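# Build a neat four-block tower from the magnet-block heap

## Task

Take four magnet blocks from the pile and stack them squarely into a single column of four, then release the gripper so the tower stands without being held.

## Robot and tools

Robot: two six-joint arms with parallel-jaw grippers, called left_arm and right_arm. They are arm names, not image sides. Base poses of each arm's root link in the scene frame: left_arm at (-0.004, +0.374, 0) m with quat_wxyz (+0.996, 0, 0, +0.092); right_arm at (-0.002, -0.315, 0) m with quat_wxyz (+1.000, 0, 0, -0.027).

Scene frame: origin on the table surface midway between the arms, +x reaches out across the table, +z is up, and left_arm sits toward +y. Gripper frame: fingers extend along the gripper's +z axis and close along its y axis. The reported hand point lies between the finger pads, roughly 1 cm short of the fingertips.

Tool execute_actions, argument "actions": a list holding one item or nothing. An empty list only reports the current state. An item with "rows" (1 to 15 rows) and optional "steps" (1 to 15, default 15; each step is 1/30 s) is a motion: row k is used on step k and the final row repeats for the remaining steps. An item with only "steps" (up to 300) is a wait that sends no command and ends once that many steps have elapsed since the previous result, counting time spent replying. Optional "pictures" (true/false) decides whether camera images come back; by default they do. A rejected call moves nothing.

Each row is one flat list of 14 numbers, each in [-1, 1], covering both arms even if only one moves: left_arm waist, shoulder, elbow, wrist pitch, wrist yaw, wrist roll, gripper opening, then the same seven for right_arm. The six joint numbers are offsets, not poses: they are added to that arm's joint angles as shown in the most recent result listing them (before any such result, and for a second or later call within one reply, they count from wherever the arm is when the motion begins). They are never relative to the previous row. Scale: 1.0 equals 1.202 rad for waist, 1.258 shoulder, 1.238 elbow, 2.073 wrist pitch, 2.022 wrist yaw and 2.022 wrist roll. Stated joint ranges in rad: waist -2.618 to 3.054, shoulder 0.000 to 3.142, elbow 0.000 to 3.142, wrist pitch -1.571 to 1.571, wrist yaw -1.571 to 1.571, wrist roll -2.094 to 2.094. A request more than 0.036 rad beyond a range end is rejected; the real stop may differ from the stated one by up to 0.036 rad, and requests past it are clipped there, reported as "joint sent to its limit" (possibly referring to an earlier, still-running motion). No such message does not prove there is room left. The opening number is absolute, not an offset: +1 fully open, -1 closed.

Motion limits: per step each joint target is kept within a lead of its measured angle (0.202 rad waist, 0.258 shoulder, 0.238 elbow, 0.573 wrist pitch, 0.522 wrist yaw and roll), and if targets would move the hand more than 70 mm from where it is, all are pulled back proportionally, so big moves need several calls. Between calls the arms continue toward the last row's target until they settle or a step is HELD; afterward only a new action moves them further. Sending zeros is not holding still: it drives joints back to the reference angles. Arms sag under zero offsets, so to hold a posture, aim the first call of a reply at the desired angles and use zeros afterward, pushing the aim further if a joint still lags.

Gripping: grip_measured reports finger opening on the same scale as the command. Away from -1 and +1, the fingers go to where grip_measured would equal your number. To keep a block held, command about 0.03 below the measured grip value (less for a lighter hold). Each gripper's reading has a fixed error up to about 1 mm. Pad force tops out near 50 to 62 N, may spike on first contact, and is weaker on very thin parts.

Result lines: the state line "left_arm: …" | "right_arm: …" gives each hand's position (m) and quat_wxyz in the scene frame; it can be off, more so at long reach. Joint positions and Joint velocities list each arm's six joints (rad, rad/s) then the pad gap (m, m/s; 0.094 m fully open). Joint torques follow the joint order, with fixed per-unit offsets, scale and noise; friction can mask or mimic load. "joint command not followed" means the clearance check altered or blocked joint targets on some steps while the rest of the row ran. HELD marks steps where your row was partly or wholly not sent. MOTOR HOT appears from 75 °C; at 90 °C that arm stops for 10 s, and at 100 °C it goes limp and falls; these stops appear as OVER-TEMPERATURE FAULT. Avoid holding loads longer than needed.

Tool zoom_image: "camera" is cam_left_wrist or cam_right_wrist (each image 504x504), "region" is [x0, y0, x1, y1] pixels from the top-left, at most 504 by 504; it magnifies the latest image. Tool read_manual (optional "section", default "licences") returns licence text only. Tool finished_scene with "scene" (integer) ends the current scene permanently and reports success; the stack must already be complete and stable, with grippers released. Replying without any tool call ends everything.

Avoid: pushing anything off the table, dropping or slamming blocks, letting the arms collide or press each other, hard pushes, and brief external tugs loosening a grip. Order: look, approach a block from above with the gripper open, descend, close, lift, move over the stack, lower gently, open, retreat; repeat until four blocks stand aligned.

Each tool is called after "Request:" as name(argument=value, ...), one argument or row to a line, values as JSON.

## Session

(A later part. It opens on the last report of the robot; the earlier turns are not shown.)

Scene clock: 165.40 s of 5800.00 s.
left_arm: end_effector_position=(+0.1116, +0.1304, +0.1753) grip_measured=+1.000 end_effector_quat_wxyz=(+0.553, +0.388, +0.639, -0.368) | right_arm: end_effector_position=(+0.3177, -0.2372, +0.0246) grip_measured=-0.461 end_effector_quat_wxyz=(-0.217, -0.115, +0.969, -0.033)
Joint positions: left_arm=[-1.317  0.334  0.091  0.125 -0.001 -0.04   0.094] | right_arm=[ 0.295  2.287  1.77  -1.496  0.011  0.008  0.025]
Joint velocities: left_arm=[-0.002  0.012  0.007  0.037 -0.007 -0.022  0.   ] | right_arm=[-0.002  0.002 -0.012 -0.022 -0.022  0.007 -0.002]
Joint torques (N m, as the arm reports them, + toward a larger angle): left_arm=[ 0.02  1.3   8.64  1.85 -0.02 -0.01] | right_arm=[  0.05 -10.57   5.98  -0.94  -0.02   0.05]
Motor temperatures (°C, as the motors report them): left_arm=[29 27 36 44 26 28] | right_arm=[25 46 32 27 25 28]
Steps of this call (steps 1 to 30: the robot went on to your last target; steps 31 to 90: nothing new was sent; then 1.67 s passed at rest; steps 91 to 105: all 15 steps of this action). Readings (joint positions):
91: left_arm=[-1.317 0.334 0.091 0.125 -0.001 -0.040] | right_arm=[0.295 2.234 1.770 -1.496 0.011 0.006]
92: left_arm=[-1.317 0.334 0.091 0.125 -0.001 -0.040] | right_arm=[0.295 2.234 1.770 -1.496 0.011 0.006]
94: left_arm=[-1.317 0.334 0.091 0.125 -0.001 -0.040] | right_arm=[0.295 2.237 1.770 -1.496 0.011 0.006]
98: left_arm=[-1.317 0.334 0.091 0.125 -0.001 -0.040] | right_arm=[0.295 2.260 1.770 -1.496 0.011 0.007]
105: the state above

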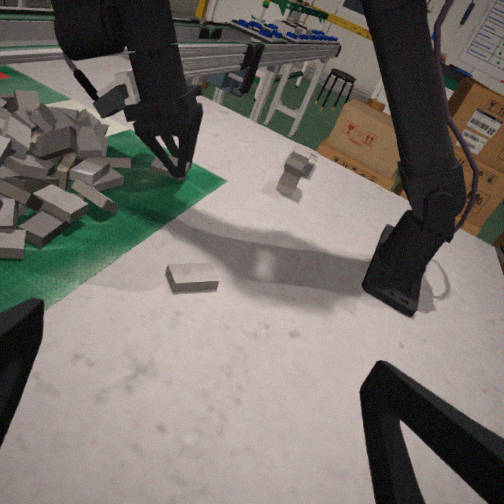

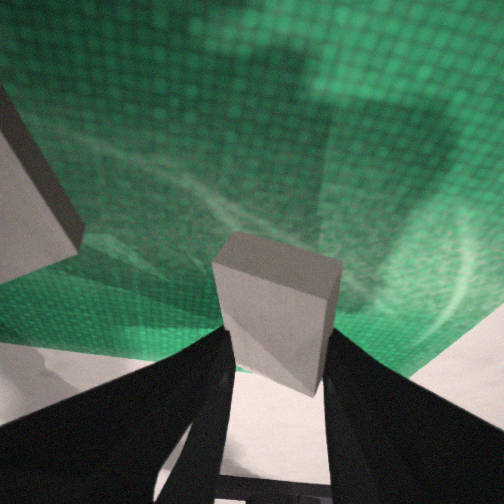

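Request:
execute_actions(
  actions=[
    {"rows":[[0,0,0,0,0,0,1,0,0,0,0,0,0,-0.48],[0,0,0,0,0,0,1,0,0,0,0,0,0,-0.46],[0,0,0,0,0,0,1,0,0,0,0,0,0,-0.445],[0,0,0,0,0,0,1,0,0,0,0,0,0,-0.43],[0,0,0,0,0,0,1,0,0,0,0,0,0,-0.41],[0,0,0,0,0,0,1,0,0,0,0,0,0,-0.38],[0,0,0,0,0,0,1,0,0,0,0,0,0,-0.33],[0,0,0,0,0,0,1,0,0,0,0,0,0,-0.25],[0,0,0,0,0,0,1,0,0,0,0,0,0,-0.15],[0,0,0,0,0,0,1,0,0,0,0,0,0,-0.05]],"steps":11},
  ],
  pictures=false,
)

Request:
execute_actions(
  actions=[
    {"rows":[[0,0,0,0,0,0,1,0,-0.03,0,0,0,0,-0.05],[0,0,0,0,0,0,1,0,-0.055,-0.01,0.01,0,0,-0.05],[0,0,0,0,0,0,1,0,-0.08,-0.035,0.025,0,0,-0.05],[0,0,0,0,0,0,1,0,-0.105,-0.065,0.045,0,0,-0.05],[0,0,0,0,0,0,1,0,-0.13,-0.095,0.065,0,0,-0.05],[0,0,0,0,0,0,1,0,-0.155,-0.13,0.085,0,0,-0.05],[0,0,0,0,0,0,1,0,-0.18,-0.165,0.105,0,0,-0.05],[0,0,0,0,0,0,1,0,-0.205,-0.2,0.125,0,0,-0.05],[0,0,0,0,0,0,1,0,-0.23,-0.235,0.145,0,0,-0.05],[0,0,0,0,0,0,1,0,-0.255,-0.27,0.165,0,0,-0.05],[0,0,0,0,0,0,1,0,-0.28,-0.305,0.185,0,0,-0.05],[0,0,0,0,0,0,1,0,-0.305,-0.34,0.205,0,0,-0.05],[0,0,0,0,0,0,1,0,-0.325,-0.37,0.225,0,0,-0.05],[0,0,0,0,0,0,1,0,-0.345,-0.395,0.24,0,0,-0.05],[0,0,0,0,0,0,1,0,-0.353,-0.415,0.253,0,0,-0.05]],"steps":15},
  ],
  pictures=false,
)

Request:
execute_actions(
  actions=[
    {"steps":16},
  ],
)

Scene clock: 175.07 s of 5800.00 s.
left_arm: end_effector_position=(+0.1116, +0.1304, +0.1753) grip_measured=+1.000 end_effector_quat_wxyz=(+0.553, +0.388, +0.639, -0.368) | right_arm: end_effector_position=(+0.3177, -0.2372, +0.0246) grip_measured=-0.063 end_effector_quat_wxyz=(-0.217, -0.115, +0.969, -0.033)
Joint positions: left_arm=[-1.317  0.334  0.091  0.125 -0.001 -0.04   0.094] | right_arm=[ 0.295  2.287  1.77  -1.496  0.011  0.008  0.044]
Joint velocities: left_arm=[ 0.002  0.012  0.017 -0.037 -0.022 -0.051  0.   ] | right_arm=[ 0.012  0.002 -0.002 -0.022 -0.022  0.007  0.021]
Joint torques (N m, as the arm reports them, + toward a larger angle): left_arm=[-0.04  1.15  8.72  1.84  0.    0.  ] | right_arm=[ -0.03 -11.16   5.8   -0.93  -0.01  -0.01]
Motor temperatures (°C, as the motors report them): left_arm=[29 27 36 44 26 28] | right_arm=[25 46 32 27 25 28]
Steps of this call (steps 1 to 15: the robot went on to your last target; steps 16 to 90: nothing new was sent; then 6.30 s passed at rest; steps 91 to 101: all 11 steps of this action). Readings (joint positions):
91: left_arm=[-1.317 0.334 0.091 0.125 -0.001 -0.040] | right_arm=[0.295 2.287 1.770 -1.496 0.011 0.008]
92: left_arm=[-1.317 0.334 0.091 0.125 -0.001 -0.040] | right_arm=[0.295 2.287 1.770 -1.496 0.011 0.008]
94: left_arm=[-1.317 0.334 0.091 0.125 -0.001 -0.040] | right_arm=[0.295 2.287 1.770 -1.496 0.011 0.008]
98: left_arm=[-1.317 0.334 0.091 0.125 -0.001 -0.040] | right_arm=[0.295 2.287 1.770 -1.496 0.011 0.008]
101: the state above

Scene clock: 175.57 s of 5800.00 s.
left_arm: end_effector_position=(+0.1116, +0.1304, +0.1753) grip_measured=+1.000 end_effector_quat_wxyz=(+0.553, +0.388, +0.639, -0.368) | right_arm: end_effector_position=(+0.2990, -0.2418, +0.0449) grip_measured=-0.052 end_effector_quat_wxyz=(-0.060, -0.117, +0.991, -0.013)
Joint positions: left_arm=[-1.317  0.334  0.091  0.125 -0.001 -0.04   0.094] | right_arm=[ 0.295  1.883  1.327 -1.138  0.011  0.008  0.045]
Joint velocities: left_arm=[ 0.002 -0.007 -0.002 -0.051  0.007  0.022  0.   ] | right_arm=[-0.017 -0.545 -0.96   0.842  0.007 -0.007 -0.001]
Joint torques (N m, as the arm reports them, + toward a larger angle): left_arm=[-0.19  1.24  8.76  1.85  0.   -0.02] | right_arm=[-0.02 -9.15  5.37 -0.12 -0.01 -0.01]
Motor temperatures (°C, as the motors report them): left_arm=[29 27 36 44 26 28] | right_arm=[25 46 32 27 25 28]
Steps of this call (steps 1 to 15: all 15 steps of this action). Readings (joint positions):
1: left_arm=[-1.317 0.334 0.091 0.125 -0.001 -0.040] | right_arm=[0.295 2.285 1.770 -1.496 0.011 0.008]
2: left_arm=[-1.317 0.334 0.091 0.125 -0.001 -0.040] | right_arm=[0.295 2.279 1.770 -1.495 0.011 0.008]
4: left_arm=[-1.317 0.334 0.091 0.125 -0.001 -0.040] | right_arm=[0.295 2.242 1.744 -1.469 0.011 0.008]
8: left_arm=[-1.317 0.334 0.091 0.125 -0.001 -0.040] | right_arm=[0.295 2.096 1.614 -1.372 0.011 0.008]
15: the state above

Scene clock: 176.10 s of 5800.00 s.
left_arm: end_effector_position=(+0.1116, +0.1304, +0.1753) grip_measured=+1.000 end_effector_quat_wxyz=(+0.553, +0.388, +0.639, -0.368) | right_arm: end_effector_position=(+0.3181, -0.2371, +0.0375) grip_measured=-0.052 end_effector_quat_wxyz=(-0.005, -0.117, +0.993, -0.006)
Joint positions: left_arm=[-1.317  0.334  0.091  0.125 -0.001 -0.04   0.094] | right_arm=[ 0.295  1.861  1.274 -0.994  0.011  0.008  0.045]
Joint velocities: left_arm=[-0.002 -0.017 -0.002  0.022  0.066 -0.139  0.   ] | right_arm=[-0.012  0.017  0.012  0.095 -0.022  0.081  0.001]
Joint torques (N m, as the arm reports them, + toward a larger angle): left_arm=[-0.16  1.12  8.66  1.85  0.01  0.  ] | right_arm=[  0.   -10.1    5.25  -0.03  -0.02  -0.01]
Motor temperatures (°C, as the motors report them): left_arm=[29 27 36 44 26 28] | right_arm=[25 46 32 27 25 28]
Steps of this call (steps 1 to 16: the robot went on to your last target). Readings (joint positions):
1: left_arm=[-1.317 0.334 0.091 0.125 -0.001 -0.040] | right_arm=[0.295 1.869 1.301 -1.113 0.011 0.008]
2: left_arm=[-1.317 0.334 0.091 0.125 -0.001 -0.040] | right_arm=[0.295 1.862 1.286 -1.096 0.011 0.008]
4: left_arm=[-1.317 0.334 0.091 0.125 -0.001 -0.040] | right_arm=[0.295 1.861 1.275 -1.064 0.011 0.008]
8: left_arm=[-1.317 0.334 0.091 0.125 -0.001 -0.040] | right_arm=[0.295 1.861 1.274 -1.018 0.011 0.008]
16: the state above

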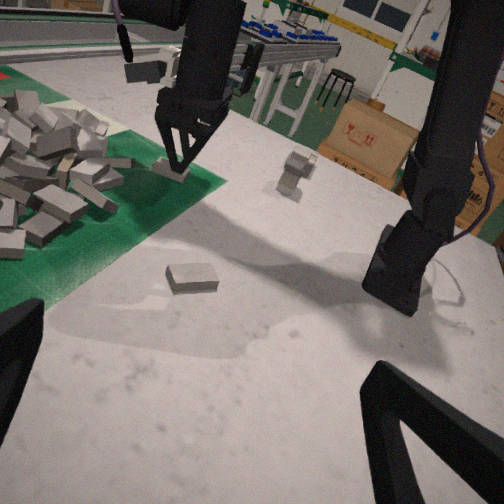

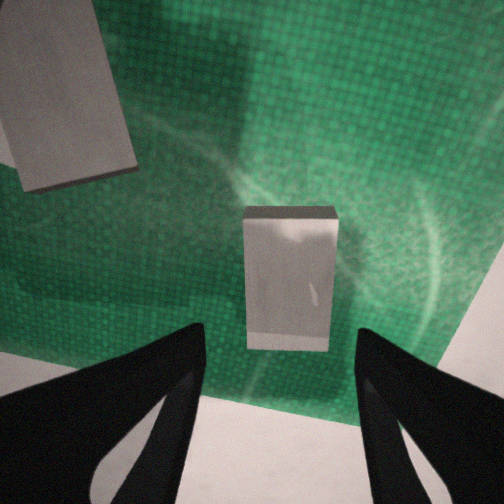

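Request:
execute_actions(
  actions=[
    {"rows":[[0,0,0,0,0,0,1,0,0.005,0,0.01,0.006,0.01,-0.1],[0,0,0,0,0,0,1,0,0.012,0,0.018,0.011,0.015,-0.15],[0,0,0,0,0,0,1,0,0.02,0,0.024,0.011,0.015,-0.15],[0,0,0,0,0,0,1,0,0.028,0,0.03,0.011,0.015,-0.15],[0,0,0,0,0,0,1,0,0.035,0,0.03,0.011,0.015,-0.15],[0,0,0,0,0,0,1,0,0.042,0,0.03,0.011,0.015,-0.15],[0,0,0,0,0,0,1,0,0.042,0,0.03,0.011,0.015,-0.15],[0,0,0,0,0,0,1,0,0.042,0,0.03,0.011,0.015,-0.2],[0,0,0,0,0,0,1,0,0.042,0,0.03,0.011,0.015,-0.25],[0,0,0,0,0,0,1,0,0.042,0,0.03,0.011,0.015,-0.3]],"steps":15},
  ],
)

Scene clock: 181.30 s of 5800.00 s.
left_arm: end_effector_position=(+0.1116, +0.1304, +0.1753) grip_measured=+1.000 end_effector_quat_wxyz=(+0.553, +0.388, +0.639, -0.368) | right_arm: end_effector_position=(+0.3244, -0.2382, +0.0220) grip_measured=-0.298 end_effector_quat_wxyz=(-0.007, -0.105, +0.994, -0.014)
Joint positions: left_arm=[-1.317  0.334  0.091  0.125 -0.001 -0.04   0.094] | right_arm=[ 0.295  1.91   1.274 -0.953  0.026  0.032  0.033]
Joint velocities: left_arm=[ 0.002 -0.017 -0.012 -0.037 -0.037 -0.007  0.   ] | right_arm=[ 0.007  0.012  0.007  0.007  0.022 -0.051 -0.001]
Joint torques (N m, as the arm reports them, + toward a larger angle): left_arm=[ 0.04  1.14  8.7   1.87 -0.01  0.01] | right_arm=[-0.01 -8.52  6.6  -0.02  0.03  0.03]
Motor temperatures (°C, as the motors report them): left_arm=[29 27 36 44 26 28] | right_arm=[25 45 31 27 25 28]
Steps of this call (steps 1 to 15: the robot went on to your last target; steps 16 to 90: nothing new was sent; then 1.70 s passed at rest; steps 91 to 105: all 15 steps of this action). Readings (joint positions):
91: left_arm=[-1.317 0.334 0.091 0.125 -0.001 -0.040] | right_arm=[0.295 1.861 1.274 -0.991 0.012 0.010]
92: left_arm=[-1.317 0.334 0.091 0.125 -0.001 -0.040] | right_arm=[0.295 1.861 1.274 -0.990 0.014 0.014]
94: left_arm=[-1.317 0.334 0.091 0.125 -0.001 -0.040] | right_arm=[0.295 1.866 1.274 -0.980 0.019 0.021]
98: left_arm=[-1.317 0.334 0.091 0.125 -0.001 -0.040] | right_arm=[0.295 1.898 1.274 -0.961 0.023 0.028]
105: the state above

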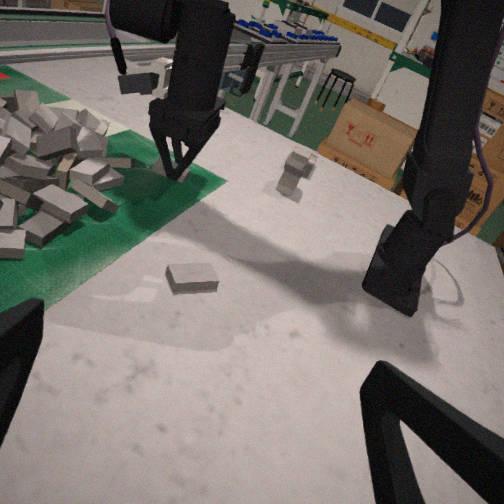

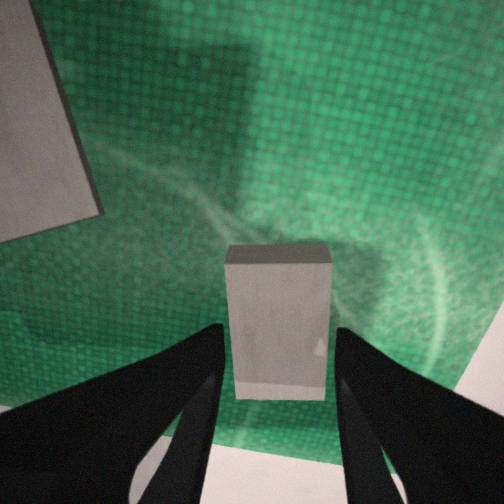

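Request:
execute_actions(
  actions=[
    {"rows":[[0,0,0,0,0,0,1,0,0,0,0,0,0,-0.34],[0,0,0,0,0,0,1,0,0,0,0,0,0,-0.38],[0,0,0,0,0,0,1,0,0,0,0,0,0,-0.41],[0,0,0,0,0,0,1,0,0,0,0,0,0,-0.44],[0,0,0,0,0,0,1,0,0,0,0,0,0,-0.46],[0,0,0,0,0,0,1,0,0,0,0,0,0,-0.48],[0,0,0,0,0,0,1,0,0,0,0,0,0,-0.51],[0,0,0,0,0,0,1,0,0,0,0,0,0,-0.51],[0,0,0,0,0,0,1,0,-0.02,0,0,0,0,-0.51],[0,0,0,0,0,0,1,0,-0.04,0,-0.01,0,0,-0.51],[0,0,0,0,0,0,1,0,-0.06,0,-0.02,0,0,-0.51],[0,0,0,0,0,0,1,0,-0.08,-0.01,-0.03,0,0,-0.51],[0,0,0,0,0,0,1,0,-0.1,-0.03,-0.03,-0.02,-0.018,-0.51],[0,0,0,0,0,0,1,0,-0.115,-0.05,-0.03,-0.02,-0.018,-0.51],[0,0,0,0,0,0,1,0,-0.125,-0.07,-0.03,-0.02,-0.018,-0.51]],"steps":15},
  ],
  pictures=false,
)

Request:
execute_actions(
  actions=[
    {"steps":6},
  ],
  pictures=false,
)

Request:
execute_actions(
  actions=[
    {"rows":[[0,0,0,0,0,0,1,0.02,0,0,0,0,0,-0.51],[0,0,0,0,0,0,1,0.05,0,0,0,0,0,-0.51],[0,0,0,0,0,0,1,0.09,0,0,0,0,0,-0.51],[0,0,0,0,0,0,1,0.13,0,0,0,0,0,-0.51],[0,0,0,0,0,0,1,0.175,0,0,0,0,0,-0.51],[0,0,0,0,0,0,1,0.22,0,0,0,0,0,-0.51],[0,0,0,0,0,0,1,0.265,0,0,0,0,0,-0.51],[0,0,0,0,0,0,1,0.31,0,0,0,0,0,-0.51],[0,0,0,0,0,0,1,0.355,0,0,0,0,0,-0.51],[0,0,0,0,0,0,1,0.395,0,0,0,0,0,-0.51],[0,0,0,0,0,0,1,0.43,0,0,0,0,0,-0.51],[0,0,0,0,0,0,1,0.46,0,0,0,0,0,-0.51],[0,0,0,0,0,0,1,0.485,0,0,0,0,0,-0.51],[0,0,0,0,0,0,1,0.505,0,0,0,0,0,-0.51],[0,0,0,0,0,0,1,0.519,0,0,0,0,0,-0.51]],"steps":15},
  ],
  pictures=false,
)

Request:
execute_actions(
  actions=[
    {"steps":12},
  ],
)

Scene clock: 189.30 s of 5800.00 s.
left_arm: end_effector_position=(+0.1116, +0.1304, +0.1753) grip_measured=+1.000 end_effector_quat_wxyz=(+0.553, +0.388, +0.639, -0.368) | right_arm: end_effector_position=(+0.3180, -0.2368, +0.0463) grip_measured=-0.474 end_effector_quat_wxyz=(+0.018, -0.112, +0.994, -0.002)
Joint positions: left_arm=[-1.317  0.334  0.091  0.125 -0.001 -0.04   0.094] | right_arm=[ 0.295  1.809  1.244 -0.97   0.009  0.018  0.025]
Joint velocities: left_arm=[ 0.012 -0.007 -0.002 -0.037 -0.022 -0.007  0.   ] | right_arm=[-0.007 -0.842 -0.471 -0.037 -0.139 -0.095 -0.001]
Joint torques (N m, as the arm reports them, + toward a larger angle): left_arm=[-0.06  1.09  8.68  1.84 -0.02  0.04] | right_arm=[-0.05 -8.73  4.38 -0.45 -0.08 -0.12]
Motor temperatures (°C, as the motors report them): left_arm=[29 27 36 44 26 28] | right_arm=[25 44 32 27 25 28]
Steps of this call (steps 1 to 15: the robot went on to your last target; steps 16 to 90: nothing new was sent; then 4.50 s passed at rest; steps 91 to 105: all 15 steps of this action). Readings (joint positions):
91: left_arm=[-1.317 0.334 0.091 0.125 -0.001 -0.040] | right_arm=[0.295 1.910 1.274 -0.951 0.026 0.032]
92: left_arm=[-1.317 0.334 0.091 0.125 -0.001 -0.040] | right_arm=[0.295 1.910 1.274 -0.951 0.026 0.032]
94: left_arm=[-1.317 0.334 0.091 0.125 -0.001 -0.040] | right_arm=[0.295 1.910 1.274 -0.951 0.026 0.032]
98: left_arm=[-1.317 0.334 0.091 0.125 -0.001 -0.040] | right_arm=[0.295 1.910 1.274 -0.951 0.026 0.032]
105: the state above

Scene clock: 189.50 s of 5800.00 s.
left_arm: end_effector_position=(+0.1116, +0.1304, +0.1753) grip_measured=+1.000 end_effector_quat_wxyz=(+0.553, +0.388, +0.639, -0.368) | right_arm: end_effector_position=(+0.3031, -0.2379, +0.0527) grip_measured=-0.474 end_effector_quat_wxyz=(+0.012, -0.118, +0.993, +0.004)
Joint positions: left_arm=[-1.317  0.334  0.091  0.125 -0.001 -0.04   0.094] | right_arm=[ 0.295  1.758  1.208 -0.997 -0.005  0.005  0.025]
Joint velocities: left_arm=[-0.022  0.002 -0.002  0.022 -0.051  0.022  0.   ] | right_arm=[ 0.007 -0.002 -0.105 -0.081 -0.095 -0.037 -0.   ]
Joint torques (N m, as the arm reports them, + toward a larger angle): left_arm=[-0.02  1.16  8.7   1.85  0.   -0.01] | right_arm=[-0.02 -8.1   5.43 -0.27 -0.03 -0.14]
Motor temperatures (°C, as the motors report them): left_arm=[29 27 36 44 26 28] | right_arm=[25 44 32 27 25 28]
Steps of this call (steps 1 to 6: the robot went on to your last target). Readings (joint positions):
1: left_arm=[-1.317 0.334 0.091 0.125 -0.001 -0.040] | right_arm=[0.295 1.784 1.231 -0.977 0.005 0.014]
2: left_arm=[-1.317 0.334 0.091 0.125 -0.001 -0.040] | right_arm=[0.295 1.768 1.223 -0.985 0.002 0.011]
4: left_arm=[-1.317 0.334 0.091 0.125 -0.001 -0.040] | right_arm=[0.295 1.758 1.216 -0.996 -0.002 0.008]
6: the state above

Scene clock: 190.00 s of 5800.00 s.
left_arm: end_effector_position=(+0.1116, +0.1304, +0.1753) grip_measured=+1.000 end_effector_quat_wxyz=(+0.553, +0.388, +0.639, -0.368) | right_arm: end_effector_position=(+0.2050, -0.0772, +0.0526) grip_measured=-0.474 end_effector_quat_wxyz=(+0.009, -0.407, +0.913, +0.011)
Joint positions: left_arm=[-1.317  0.334  0.091  0.125 -0.001 -0.04   0.094] | right_arm=[ 0.897  1.758  1.208 -0.994 -0.012  0.005  0.025]
Joint velocities: left_arm=[ 0.002  0.012 -0.002 -0.066  0.066 -0.066  0.   ] | right_arm=[ 0.716 -0.012 -0.007  0.051 -0.095  0.007 -0.001]
Joint torques (N m, as the arm reports them, + toward a larger angle): left_arm=[-0.15  1.24  8.75  1.88 -0.01 -0.02] | right_arm=[-2.14 -7.57  6.94 -0.17  0.11  0.02]
Motor temperatures (°C, as the motors report them): left_arm=[29 27 36 44 26 28] | right_arm=[25 44 32 27 25 28]
Steps of this call (steps 1 to 15: all 15 steps of this action). Readings (joint positions):
1: left_arm=[-1.317 0.334 0.091 0.125 -0.001 -0.040] | right_arm=[0.296 1.758 1.208 -0.999 -0.005 0.005]
2: left_arm=[-1.317 0.334 0.091 0.125 -0.001 -0.040] | right_arm=[0.302 1.758 1.208 -1.000 -0.003 0.005]
4: left_arm=[-1.317 0.334 0.091 0.125 -0.001 -0.040] | right_arm=[0.345 1.758 1.208 -1.000 0.006 0.005]
8: left_arm=[-1.317 0.334 0.091 0.125 -0.001 -0.040] | right_arm=[0.552 1.758 1.208 -0.998 0.010 0.005]
15: the state above

Scene clock: 190.40 s of 5800.00 s.
left_arm: end_effector_position=(+0.1116, +0.1304, +0.1753) grip_measured=+1.000 end_effector_quat_wxyz=(+0.553, +0.388, +0.639, -0.368) | right_arm: end_effector_position=(+0.1975, -0.0709, +0.0526) grip_measured=-0.474 end_effector_quat_wxyz=(+0.009, -0.421, +0.907, +0.011)
Joint positions: left_arm=[-1.317  0.334  0.091  0.125 -0.001 -0.04   0.094] | right_arm=[ 0.928  1.758  1.208 -0.994 -0.012  0.005  0.025]
Joint velocities: left_arm=[-0.007  0.002  0.002 -0.066  0.022  0.051  0.   ] | right_arm=[-0.017 -0.002  0.002  0.022 -0.037  0.007 -0.   ]
Joint torques (N m, as the arm reports them, + toward a larger angle): left_arm=[-0.14  1.15  8.74  1.89  0.02  0.01] | right_arm=[-0.69 -7.62  6.94 -0.16  0.07 -0.02]
Motor temperatures (°C, as the motors report them): left_arm=[29 27 36 44 26 28] | right_arm=[25 44 32 27 25 28]
Steps of this call (steps 1 to 12: the robot went on to your last target). Readings (joint positions):
1: left_arm=[-1.317 0.334 0.091 0.125 -0.001 -0.040] | right_arm=[0.917 1.758 1.208 -0.994 -0.015 0.005]
2: left_arm=[-1.317 0.334 0.091 0.125 -0.001 -0.040] | right_arm=[0.928 1.758 1.208 -0.994 -0.017 0.005]
4: left_arm=[-1.317 0.334 0.091 0.125 -0.001 -0.040] | right_arm=[0.931 1.758 1.208 -0.994 -0.017 0.005]
8: left_arm=[-1.317 0.334 0.091 0.125 -0.001 -0.040] | right_arm=[0.928 1.758 1.208 -0.994 -0.013 0.005]
12: the state above

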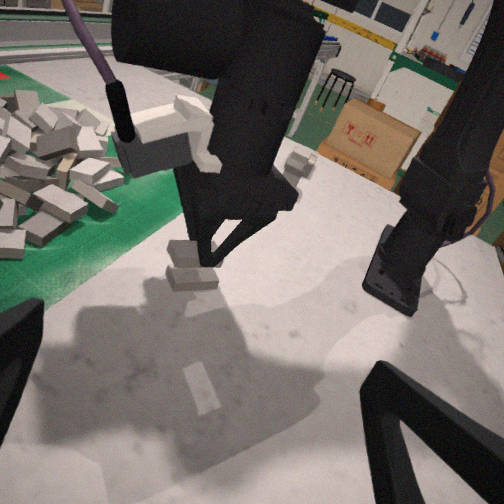

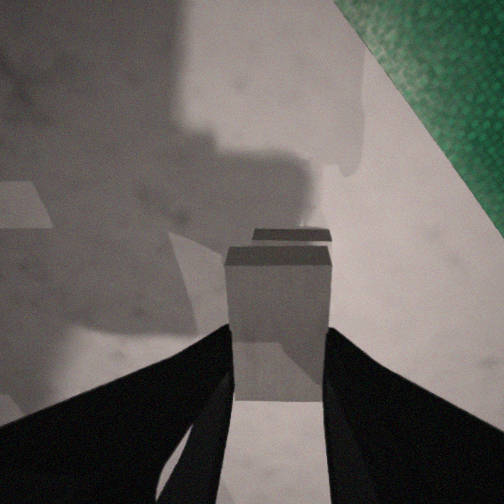

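Request:
execute_actions(
  actions=[
    {"rows":[[0,0,0,0,0,0,1,0,0,-0.008,0.008,0.008,0,-0.51],[0,0,0,0,0,0,1,0,0,-0.016,0.014,0.015,0,-0.51],[0,0,0,0,0,0,1,0,0.004,-0.024,0.02,0.015,0,-0.51],[0,0,0,0,0,0,1,0,0.008,-0.032,0.025,0.015,0,-0.51],[0,0,0,0,0,0,1,0,0.012,-0.038,0.028,0.015,0,-0.51],[0,0,0,0,0,0,1,0,0.016,-0.042,0.03,0.015,0,-0.51],[0,0,0,0,0,0,1,0,0.02,-0.042,0.03,0.015,0,-0.51]],"steps":15},
  ],
)

Request:
zoom_image(
  camera="cam_left_wrist",
  region=[140,220,260,310],
)

Scene clock: 196.03 s of 5800.00 s.
left_arm: end_effector_position=(+0.1116, +0.1304, +0.1753) grip_measured=+1.000 end_effector_quat_wxyz=(+0.553, +0.388, +0.639, -0.368) | right_arm: end_effector_position=(+0.1976, -0.0769, +0.0371) grip_measured=-0.474 end_effector_quat_wxyz=(+0.004, -0.421, +0.907, -0.004)
Joint positions: left_arm=[-1.317  0.334  0.091  0.125 -0.001 -0.04   0.094] | right_arm=[ 0.928  1.781  1.17  -0.956  0.01   0.005  0.025]
Joint velocities: left_arm=[ 0.002  0.002 -0.017  0.051 -0.007  0.007  0.   ] | right_arm=[ 0.002  0.007 -0.017  0.051  0.007  0.051  0.001]
Joint torques (N m, as the arm reports them, + toward a larger angle): left_arm=[-0.01  1.13  8.77  1.86 -0.03  0.  ] | right_arm=[-0.01 -7.44  5.51 -0.08  0.03 -0.02]
Motor temperatures (°C, as the motors report them): left_arm=[29 27 36 44 26 28] | right_arm=[25 43 32 27 25 28]
Steps of this call (steps 1 to 30: the robot went on to your last target; steps 31 to 90: nothing new was sent; then 2.13 s passed at rest; steps 91 to 105: all 15 steps of this action). Readings (joint positions):
91: left_arm=[-1.317 0.334 0.091 0.125 -0.001 -0.040] | right_arm=[0.928 1.758 1.208 -0.994 -0.010 0.005]
92: left_arm=[-1.317 0.334 0.091 0.125 -0.001 -0.040] | right_arm=[0.928 1.758 1.208 -0.994 -0.007 0.005]
94: left_arm=[-1.317 0.334 0.091 0.125 -0.001 -0.040] | right_arm=[0.928 1.758 1.203 -0.983 0.000 0.005]
98: left_arm=[-1.317 0.334 0.091 0.125 -0.001 -0.040] | right_arm=[0.928 1.767 1.180 -0.963 0.007 0.005]
105: the state above

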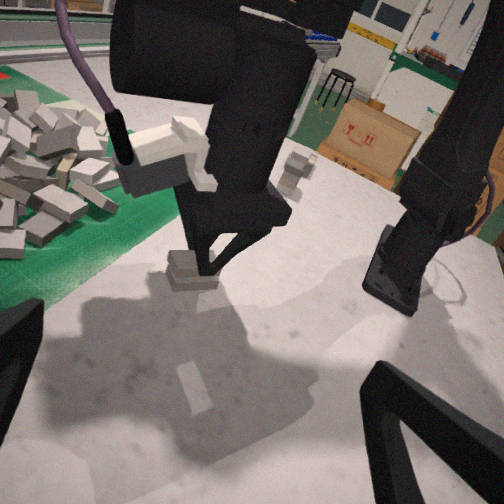

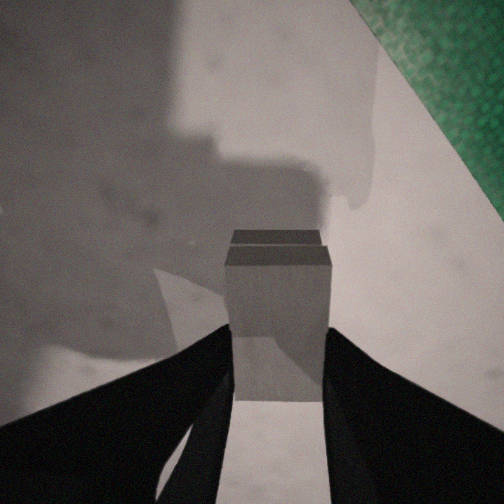

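Region (140, 220, 260, 310) of cam_left_wrist's 504x504 image, scaled by 4.200, with more detail than that image has; it fills the top 378 rows of this view, and the rest is white.

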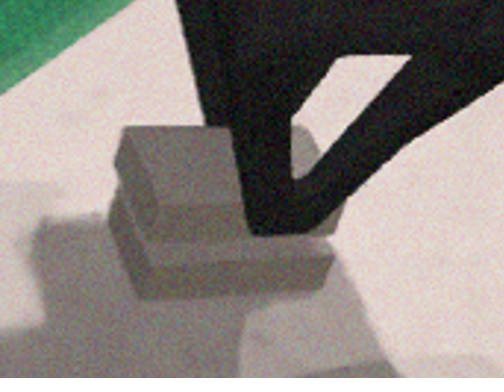

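Request:
execute_actions(
  actions=[
    {"rows":[[0,0,0,0,0,0,1,0,0,0,0.008,0,0,-0.51],[0,0,0,0,0,0,1,0,0,0,0.014,0,0,-0.51],[0,0,0,0,0,0,1,0,0.004,0,0.019,0,0,-0.51],[0,0,0,0,0,0,1,0,0.008,0,0.019,0,0,-0.51],[0,0,0,0,0,0,1,0,0.012,0,0.019,0,0,-0.51],[0,0,0,0,0,0,1,0,0.016,0,0.019,0,0,-0.51],[0,0,0,0,0,0,1,0,0.02,0,0.019,0,0,-0.51],[0,0,0,0,0,0,1,0,0.024,0,0.019,0,0,-0.51],[0,0,0,0,0,0,1,0,0.027,0,0.019,0,0,-0.51]],"steps":15},
  ],
)

Request:
zoom_image(
  camera="cam_left_wrist",
  region=[140,220,260,310],
)

Scene clock: 199.23 s of 5800.00 s.
left_arm: end_effector_position=(+0.1116, +0.1304, +0.1753) grip_measured=+1.000 end_effector_quat_wxyz=(+0.553, +0.388, +0.639, -0.368) | right_arm: end_effector_position=(+0.1998, -0.0746, +0.0315) grip_measured=-0.474 end_effector_quat_wxyz=(+0.004, -0.421, +0.907, -0.004)
Joint positions: left_arm=[-1.317  0.334  0.091  0.125 -0.001 -0.04   0.094] | right_arm=[ 0.928  1.8    1.17  -0.937  0.011  0.005  0.025]
Joint velocities: left_arm=[-0.002  0.012 -0.002 -0.037 -0.022  0.037  0.   ] | right_arm=[-0.017  0.002  0.007 -0.022 -0.066 -0.007  0.   ]
Joint torques (N m, as the arm reports them, + toward a larger angle): left_arm=[ 0.06  1.11  8.72  1.85 -0.02 -0.02] | right_arm=[ 0.13 -6.63  6.57  0.01 -0.02 -0.02]
Motor temperatures (°C, as the motors report them): left_arm=[29 27 36 44 26 28] | right_arm=[25 43 32 27 25 28]
Steps of this call (steps 1 to 15: the robot went on to your last target; steps 16 to 81: nothing new was sent; steps 82 to 96: all 15 steps of this action). Readings (joint positions):
82: left_arm=[-1.317 0.334 0.091 0.125 -0.001 -0.040] | right_arm=[0.928 1.781 1.170 -0.951 0.011 0.005]
83: left_arm=[-1.317 0.334 0.091 0.125 -0.001 -0.040] | right_arm=[0.928 1.781 1.170 -0.951 0.011 0.005]
85: left_arm=[-1.317 0.334 0.091 0.125 -0.001 -0.040] | right_arm=[0.928 1.781 1.170 -0.947 0.011 0.005]
89: left_arm=[-1.317 0.334 0.091 0.125 -0.001 -0.040] | right_arm=[0.928 1.789 1.170 -0.939 0.011 0.005]
96: the state above

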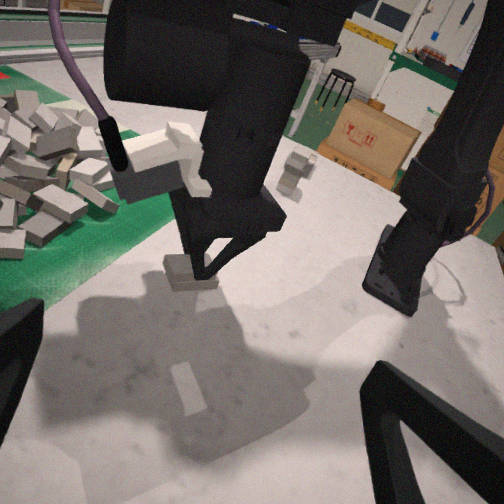

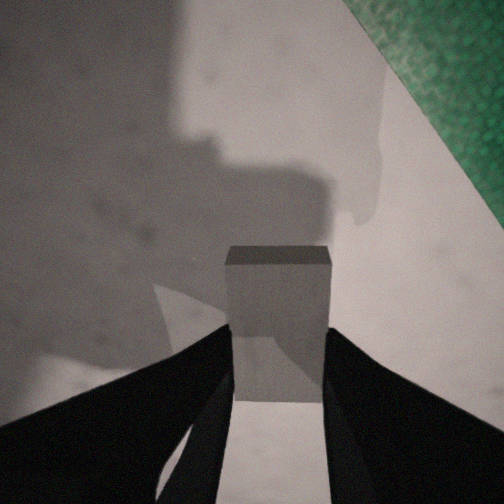

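Region (140, 220, 260, 310) of cam_left_wrist's 504x504 image, scaled by 4.200, with more detail than that image has; it fills the top 378 rows of this view, and the rest is white.

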